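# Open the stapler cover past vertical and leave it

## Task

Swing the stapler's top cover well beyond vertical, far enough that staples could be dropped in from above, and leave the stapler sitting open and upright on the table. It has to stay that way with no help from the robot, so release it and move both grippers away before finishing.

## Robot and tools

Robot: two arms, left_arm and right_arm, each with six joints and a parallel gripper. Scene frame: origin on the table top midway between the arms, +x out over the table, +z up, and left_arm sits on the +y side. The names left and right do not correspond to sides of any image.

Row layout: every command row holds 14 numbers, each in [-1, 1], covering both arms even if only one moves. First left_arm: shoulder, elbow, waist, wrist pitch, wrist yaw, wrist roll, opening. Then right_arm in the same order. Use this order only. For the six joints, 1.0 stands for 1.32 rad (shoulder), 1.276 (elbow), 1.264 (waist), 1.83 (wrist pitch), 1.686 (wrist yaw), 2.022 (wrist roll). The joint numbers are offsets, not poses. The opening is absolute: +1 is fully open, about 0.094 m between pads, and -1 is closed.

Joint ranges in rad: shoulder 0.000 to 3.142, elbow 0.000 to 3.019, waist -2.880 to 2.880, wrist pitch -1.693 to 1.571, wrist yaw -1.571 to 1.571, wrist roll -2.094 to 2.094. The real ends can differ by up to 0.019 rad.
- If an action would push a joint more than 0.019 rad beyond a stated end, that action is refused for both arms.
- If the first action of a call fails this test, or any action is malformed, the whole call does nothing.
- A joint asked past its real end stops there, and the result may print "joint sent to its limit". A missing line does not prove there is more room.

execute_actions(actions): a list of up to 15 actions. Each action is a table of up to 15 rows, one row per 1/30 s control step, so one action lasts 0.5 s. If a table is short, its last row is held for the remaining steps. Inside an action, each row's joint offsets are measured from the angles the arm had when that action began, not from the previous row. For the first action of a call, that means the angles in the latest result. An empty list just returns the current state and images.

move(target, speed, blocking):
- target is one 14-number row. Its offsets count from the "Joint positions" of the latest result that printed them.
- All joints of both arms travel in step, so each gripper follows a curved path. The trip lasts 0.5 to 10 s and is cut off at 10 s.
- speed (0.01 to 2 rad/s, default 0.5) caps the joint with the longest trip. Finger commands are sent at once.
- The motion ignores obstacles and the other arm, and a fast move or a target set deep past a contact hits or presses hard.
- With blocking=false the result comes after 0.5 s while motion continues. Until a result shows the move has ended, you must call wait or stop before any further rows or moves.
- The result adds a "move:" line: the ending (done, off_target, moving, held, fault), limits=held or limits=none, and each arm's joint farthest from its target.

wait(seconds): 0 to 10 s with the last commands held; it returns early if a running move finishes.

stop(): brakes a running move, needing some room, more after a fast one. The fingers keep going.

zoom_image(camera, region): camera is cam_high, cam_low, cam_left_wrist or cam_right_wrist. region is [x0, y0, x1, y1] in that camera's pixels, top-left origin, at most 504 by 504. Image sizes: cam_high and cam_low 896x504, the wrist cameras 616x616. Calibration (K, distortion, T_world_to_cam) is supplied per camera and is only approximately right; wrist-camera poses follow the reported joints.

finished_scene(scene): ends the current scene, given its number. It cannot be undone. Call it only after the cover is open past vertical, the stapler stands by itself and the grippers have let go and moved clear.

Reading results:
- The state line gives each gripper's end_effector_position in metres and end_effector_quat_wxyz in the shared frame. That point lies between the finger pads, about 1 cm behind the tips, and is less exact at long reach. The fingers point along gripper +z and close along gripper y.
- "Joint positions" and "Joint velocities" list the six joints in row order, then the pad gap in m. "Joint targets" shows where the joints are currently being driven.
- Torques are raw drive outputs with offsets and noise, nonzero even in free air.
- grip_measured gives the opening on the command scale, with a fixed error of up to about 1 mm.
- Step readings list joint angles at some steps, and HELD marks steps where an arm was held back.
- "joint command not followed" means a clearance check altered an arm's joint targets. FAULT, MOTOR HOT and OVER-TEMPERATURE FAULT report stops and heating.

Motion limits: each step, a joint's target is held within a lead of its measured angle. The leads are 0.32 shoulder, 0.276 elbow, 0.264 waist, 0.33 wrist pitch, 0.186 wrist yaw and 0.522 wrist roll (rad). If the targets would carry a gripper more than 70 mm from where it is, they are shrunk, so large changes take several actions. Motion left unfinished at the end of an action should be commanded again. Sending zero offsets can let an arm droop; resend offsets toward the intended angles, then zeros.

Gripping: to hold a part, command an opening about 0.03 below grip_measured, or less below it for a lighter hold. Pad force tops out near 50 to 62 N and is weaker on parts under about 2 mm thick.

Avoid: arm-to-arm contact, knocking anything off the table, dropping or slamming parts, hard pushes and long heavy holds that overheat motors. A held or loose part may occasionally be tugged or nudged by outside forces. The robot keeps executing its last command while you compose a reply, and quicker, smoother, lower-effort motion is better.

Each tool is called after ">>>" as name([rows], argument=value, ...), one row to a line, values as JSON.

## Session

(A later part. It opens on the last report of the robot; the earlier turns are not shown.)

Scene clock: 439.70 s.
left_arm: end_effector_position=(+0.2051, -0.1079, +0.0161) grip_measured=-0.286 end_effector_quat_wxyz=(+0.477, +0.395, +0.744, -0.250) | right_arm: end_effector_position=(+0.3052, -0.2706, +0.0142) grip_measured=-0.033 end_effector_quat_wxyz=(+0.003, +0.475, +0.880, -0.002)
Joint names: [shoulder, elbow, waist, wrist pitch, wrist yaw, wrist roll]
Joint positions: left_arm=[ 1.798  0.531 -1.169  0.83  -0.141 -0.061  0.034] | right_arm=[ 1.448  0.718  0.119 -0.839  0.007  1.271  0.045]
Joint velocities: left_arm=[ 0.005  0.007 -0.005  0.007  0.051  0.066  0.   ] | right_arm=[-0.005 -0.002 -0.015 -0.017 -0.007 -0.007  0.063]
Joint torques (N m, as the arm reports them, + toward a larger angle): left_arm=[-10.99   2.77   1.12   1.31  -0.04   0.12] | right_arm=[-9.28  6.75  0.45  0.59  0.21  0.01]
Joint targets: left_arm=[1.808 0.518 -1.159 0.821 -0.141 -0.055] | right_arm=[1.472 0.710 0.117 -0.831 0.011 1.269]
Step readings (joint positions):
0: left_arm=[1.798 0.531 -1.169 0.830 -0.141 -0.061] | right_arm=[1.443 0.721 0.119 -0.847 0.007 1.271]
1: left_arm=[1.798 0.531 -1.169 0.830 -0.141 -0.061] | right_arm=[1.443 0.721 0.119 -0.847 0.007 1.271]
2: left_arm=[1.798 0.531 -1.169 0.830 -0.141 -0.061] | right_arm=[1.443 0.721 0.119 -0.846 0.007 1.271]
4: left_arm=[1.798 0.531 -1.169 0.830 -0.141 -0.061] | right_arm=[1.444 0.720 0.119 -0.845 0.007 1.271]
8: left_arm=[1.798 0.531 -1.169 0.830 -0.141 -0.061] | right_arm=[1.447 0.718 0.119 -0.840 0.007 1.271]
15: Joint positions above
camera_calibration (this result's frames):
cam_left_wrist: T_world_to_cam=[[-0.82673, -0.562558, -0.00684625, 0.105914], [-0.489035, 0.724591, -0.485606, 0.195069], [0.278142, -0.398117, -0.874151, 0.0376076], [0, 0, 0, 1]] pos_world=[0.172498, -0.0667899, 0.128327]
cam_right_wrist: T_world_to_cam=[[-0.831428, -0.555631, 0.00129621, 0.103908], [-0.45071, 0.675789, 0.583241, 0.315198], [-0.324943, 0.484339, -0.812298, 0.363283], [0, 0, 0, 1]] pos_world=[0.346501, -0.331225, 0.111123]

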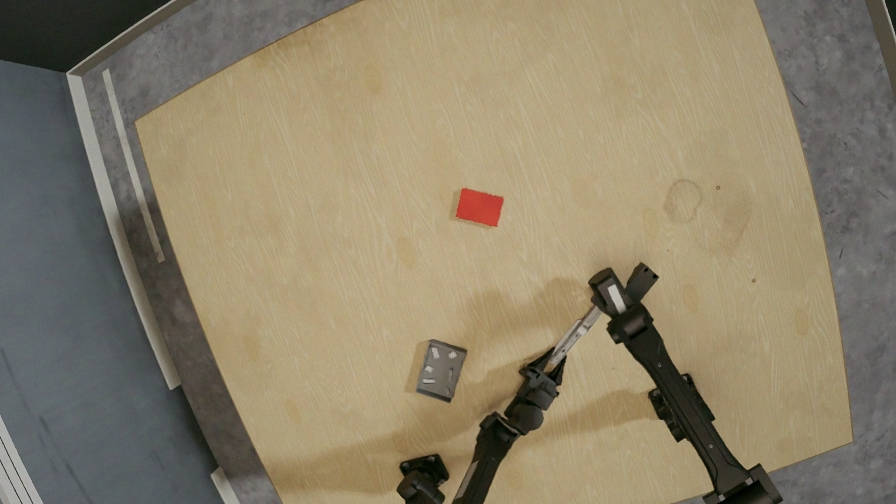

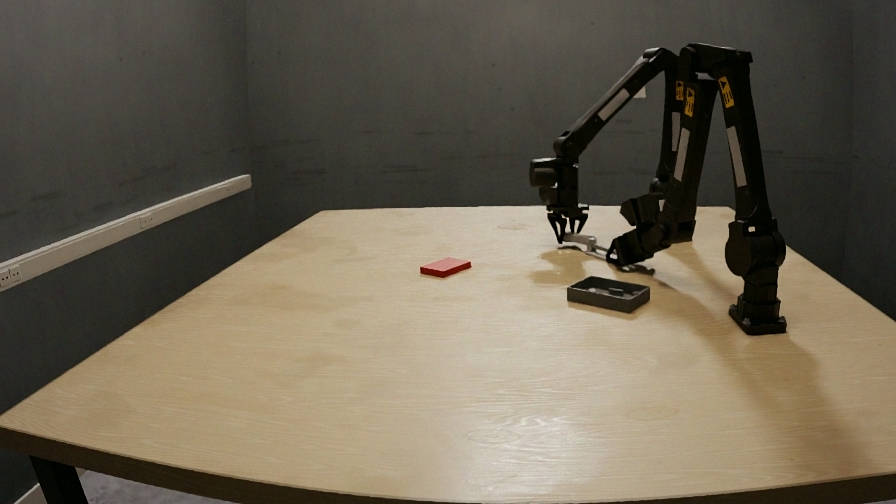

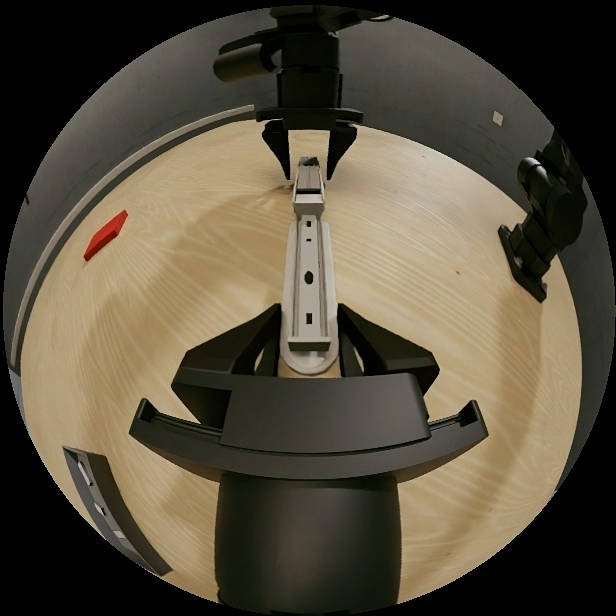

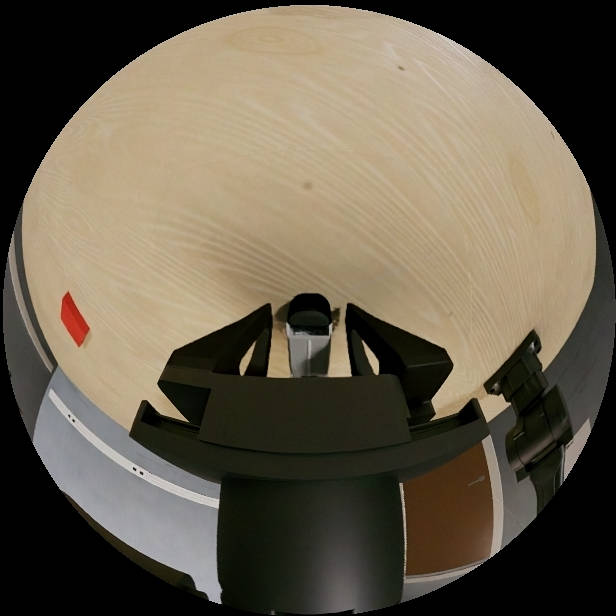

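>>> execute_actions([
  [[0.0076,-0.0102,0.006,-0.0049,0.0,0.003,-0.31,0.018,-0.006,0.0,0.0044,0.002,0.0,0.05],[0.0076,-0.0102,0.005,-0.0049,0.0,0.002,-0.295,0.018,-0.006,0.0,0.0044,0.002,0.0,0.1],[0.0076,-0.0102,0.004,-0.0049,0.0,0.001,-0.285,0.018,-0.006,0.0,0.0044,0.002,0.0,0.16],[0.0076,-0.0102,0.003,-0.0049,0.0,0.0,-0.275,0.018,-0.006,0.0,0.0044,0.002,0.0,0.22],[0.0076,-0.0102,0.002,-0.0049,0.0,0.0,-0.26,0.018,-0.006,0.0,0.0044,0.002,0.0,0.28],[0.0076,-0.0102,0.001,-0.0049,0.0,0.0,-0.23,0.018,-0.006,0.0,0.0044,0.002,0.0,0.34],[0.0076,-0.0102,0.0,-0.0049,0.0,0.0,-0.19,0.018,-0.006,0.0,0.0044,0.002,0.0,0.40],[0.0076,-0.0102,0.0,-0.0049,0.0,0.0,-0.14,0.018,-0.006,0.0,0.0044,0.002,0.0,0.46],[0.0076,-0.0102,0.0,-0.0049,0.0,0.0,-0.08,0.018,-0.006,0.0,0.0044,0.002,0.0,0.52],[0.0076,-0.0102,0.0,-0.0049,0.0,0.0,-0.02,0.018,-0.006,0.0,0.0044,0.002,0.0,0.58],[0.0076,-0.0102,0.0,-0.0049,0.0,0.0,0.05,0.018,-0.006,0.0,0.0044,0.002,0.0,0.64],[0.0076,-0.0102,0.0,-0.0049,0.0,0.0,0.12,0.018,-0.006,0.0,0.0044,0.002,0.0,0.70],[0.0076,-0.0102,0.0,-0.0049,0.0,0.0,0.19,0.018,-0.006,0.0,0.0044,0.002,0.0,0.76],[0.0076,-0.0102,0.0,-0.0049,0.0,0.0,0.26,0.018,-0.006,0.0,0.0044,0.002,0.0,0.8],[0.0076,-0.0102,0.0,-0.0049,0.0,0.0,0.33,0.018,-0.006,0.0,0.0044,0.002,0.0,0.8]],
])

>>> move(target=[-0.40,-0.075,0.0,-0.227,0.0,0.0,0.5,-0.1525,0.165,0.0,-0.205,0.0,0.0,0.8], speed=0.7)

>>> zoom_image(camera="cam_low", region=[480, 150, 720, 300])

Scene clock: 472.37 s.
left_arm: end_effector_position=(+0.2047, -0.1068, +0.0148) grip_measured=+0.291 end_effector_quat_wxyz=(+0.476, +0.395, +0.745, -0.249) | right_arm: end_effector_position=(+0.3052, -0.2706, +0.0142) grip_measured=+0.793 end_effector_quat_wxyz=(+0.003, +0.475, +0.880, -0.002)
Joint names: [shoulder, elbow, waist, wrist pitch, wrist yaw, wrist roll]
Joint positions: left_arm=[ 1.799  0.529 -1.169  0.83  -0.141 -0.061  0.061] | right_arm=[ 1.448  0.718  0.119 -0.839  0.007  1.271  0.084]
Joint velocities: left_arm=[-0.015 -0.007 -0.005  0.002 -0.022  0.007  0.075] | right_arm=[ 0.005 -0.007 -0.005  0.002  0.007 -0.022  0.011]
Joint torques (N m, as the arm reports them, + toward a larger angle): left_arm=[-10.96   2.82   0.79   1.24  -0.01   0.07] | right_arm=[-9.26  6.84  0.64  0.55  0.22  0.03]
Joint targets: left_arm=[1.808 0.518 -1.169 0.821 -0.141 -0.061] | right_arm=[1.472 0.711 0.119 -0.831 0.011 1.271]
Step readings (joint positions):
0: left_arm=[1.798 0.531 -1.169 0.830 -0.141 -0.061] | right_arm=[1.448 0.718 0.119 -0.839 0.007 1.271]
1: left_arm=[1.798 0.531 -1.169 0.830 -0.141 -0.061] | right_arm=[1.448 0.718 0.119 -0.839 0.007 1.271]
2: left_arm=[1.798 0.531 -1.169 0.830 -0.141 -0.061] | right_arm=[1.448 0.718 0.119 -0.839 0.007 1.271]
4: left_arm=[1.798 0.531 -1.169 0.830 -0.141 -0.061] | right_arm=[1.448 0.718 0.119 -0.839 0.007 1.271]
8: left_arm=[1.799 0.529 -1.169 0.830 -0.141 -0.061] | right_arm=[1.448 0.718 0.119 -0.839 0.007 1.271]
15: Joint positions above
camera_calibration (this result's frames):
cam_left_wrist: T_world_to_cam=[[-0.826545, -0.56282, -0.00753094, 0.106099], [-0.489929, 0.725956, -0.482657, 0.193674], [0.277116, -0.395248, -0.875777, 0.0375713], [0, 0, 0, 1]] pos_world=[0.17217, -0.0660343, 0.127181]
cam_right_wrist: T_world_to_cam=[[-0.831428, -0.555631, 0.00129621, 0.103908], [-0.45071, 0.675789, 0.583241, 0.315198], [-0.324943, 0.484339, -0.812298, 0.363283], [0, 0, 0, 1]] pos_world=[0.346501, -0.331225, 0.111123]

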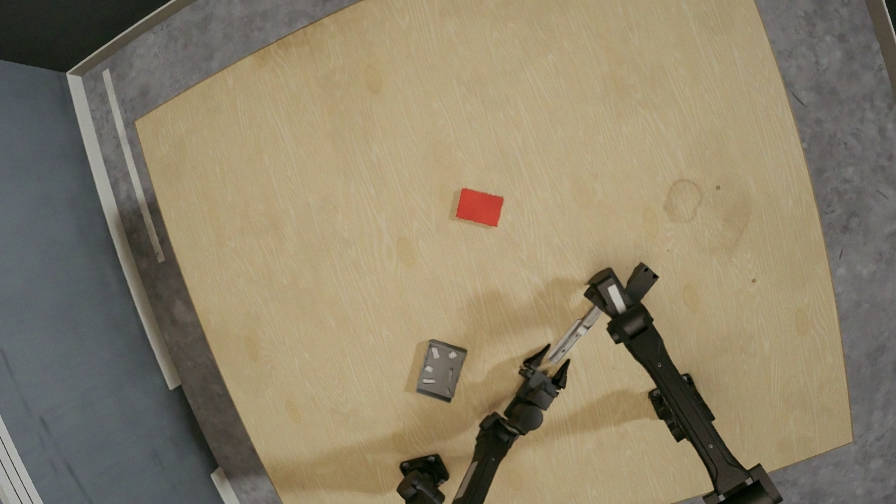

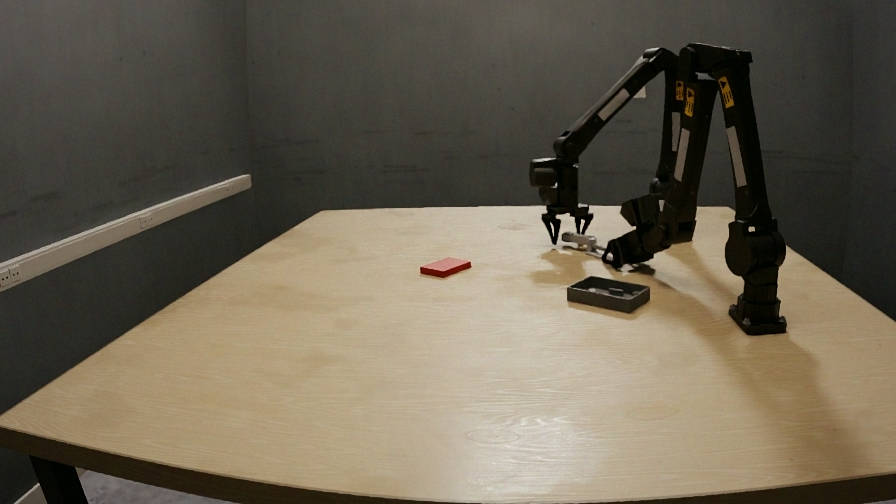

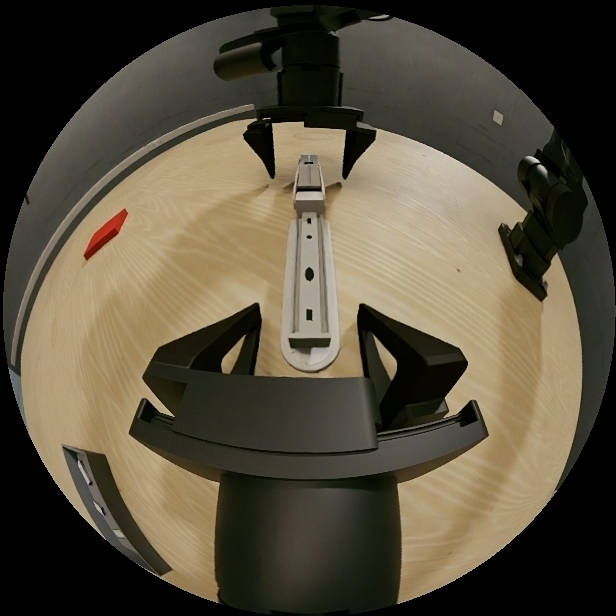

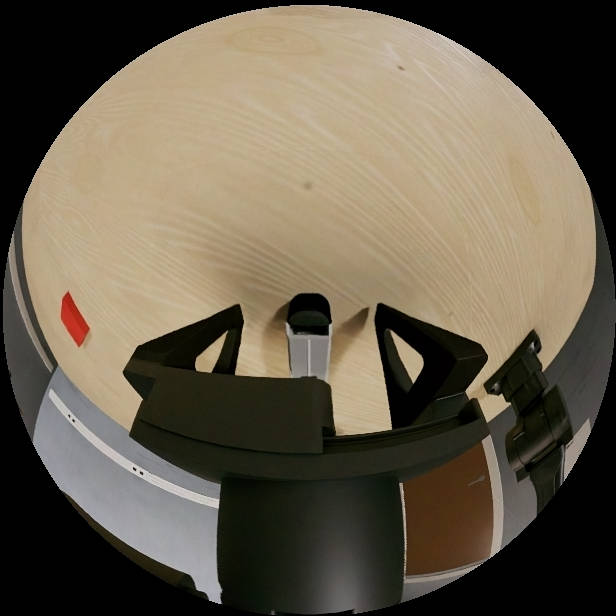

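Scene clock: 473.67 s.
left_arm: end_effector_position=(+0.1829, -0.0612, +0.1346) grip_measured=+0.498 end_effector_quat_wxyz=(+0.488, +0.389, +0.737, -0.259) | right_arm: end_effector_position=(+0.3028, -0.2713, +0.1317) grip_measured=+0.799 end_effector_quat_wxyz=(+0.005, +0.475, +0.880, -0.000)
Joint names: [shoulder, elbow, waist, wrist pitch, wrist yaw, wrist roll]
Joint positions: left_arm=[ 1.27   0.441 -1.169  0.425 -0.141 -0.061  0.07 ] | right_arm=[ 1.248  0.89   0.119 -1.207  0.007  1.271  0.084]
Joint velocities: left_arm=[-0.005 -0.017 -0.005  0.007  0.051 -0.007 -0.002] | right_arm=[ 0.005 -0.002  0.015 -0.012 -0.022  0.022  0.001]
Joint torques (N m, as the arm reports them, + toward a larger angle): left_arm=[-7.06  5.95  0.52  1.27 -0.04  0.06] | right_arm=[-10.68  12.74   0.64  -0.1    0.07   0.03]
Joint targets: left_arm=[1.271 0.433 -1.169 0.414 -0.141 -0.061] | right_arm=[1.247 0.929 0.119 -1.215 0.007 1.271]
move: off_target (right_arm); limits=none; left_arm: farthest joint: the wrist pitch, 0.010 radians from its target (0.415 radians at the start); right_arm: farthest joint: the elbow, 0.038 radians from its target (0.210 radians at the start)
camera_calibration (this result's frames):
cam_left_wrist: T_world_to_cam=[[-0.82647, -0.562977, -0.00192729, 0.113949], [-0.482083, 0.709476, -0.514043, 0.20956], [0.290761, -0.423912, -0.857762, 0.15993], [0, 0, 0, 1]] pos_world=[0.1487, -0.016731, 0.245124]
cam_right_wrist: T_world_to_cam=[[-0.831423, -0.555629, -0.00342939, 0.102009], [-0.453486, 0.674987, 0.582016, 0.246814], [-0.32107, 0.485457, -0.81317, 0.45757], [0, 0, 0, 1]] pos_world=[0.343651, -0.332048, 0.228782]

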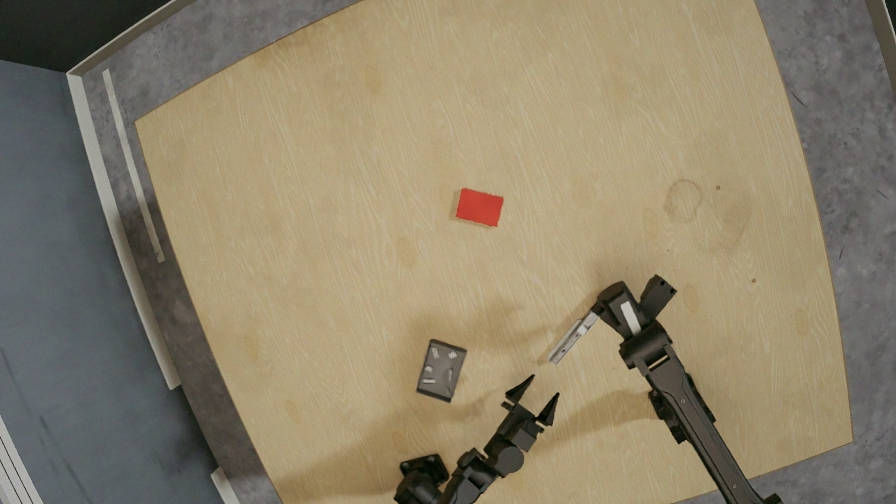

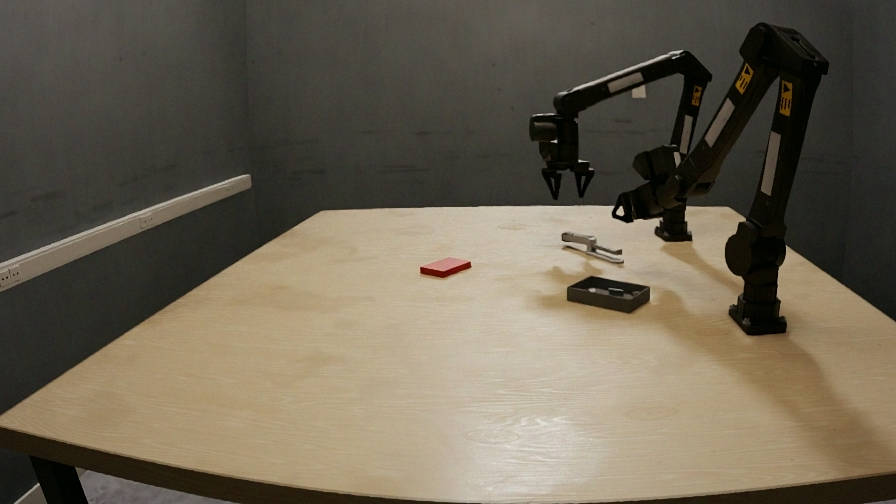

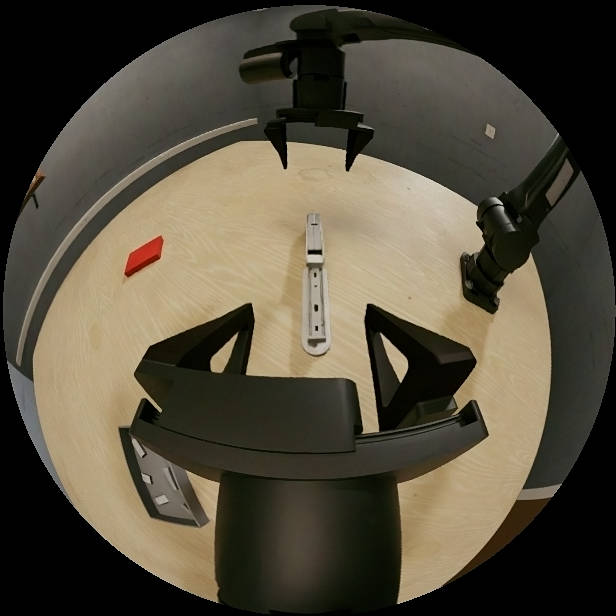

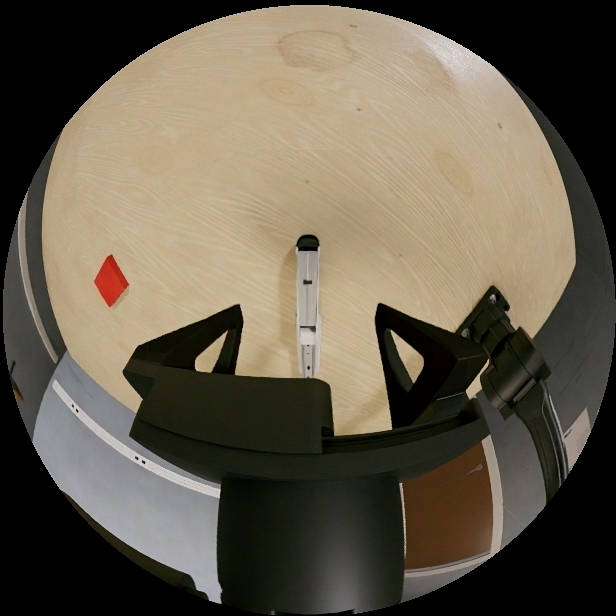

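Region (480, 150, 720, 300) of cam_low's 896x504 image, scaled by 2.100, with more detail than that image has; it fills the top 315 rows of this view, and the rest is white.

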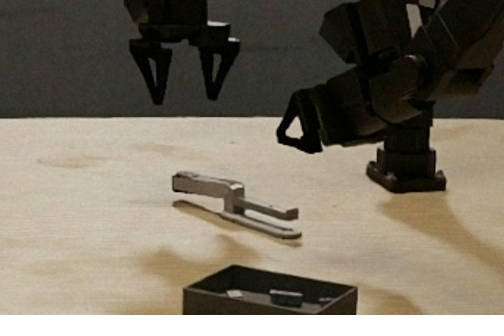

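The stapler is standing with its cover fully open and both arms are clear.

>>> finished_scene(scene=2)

The scene is finished: the task was done.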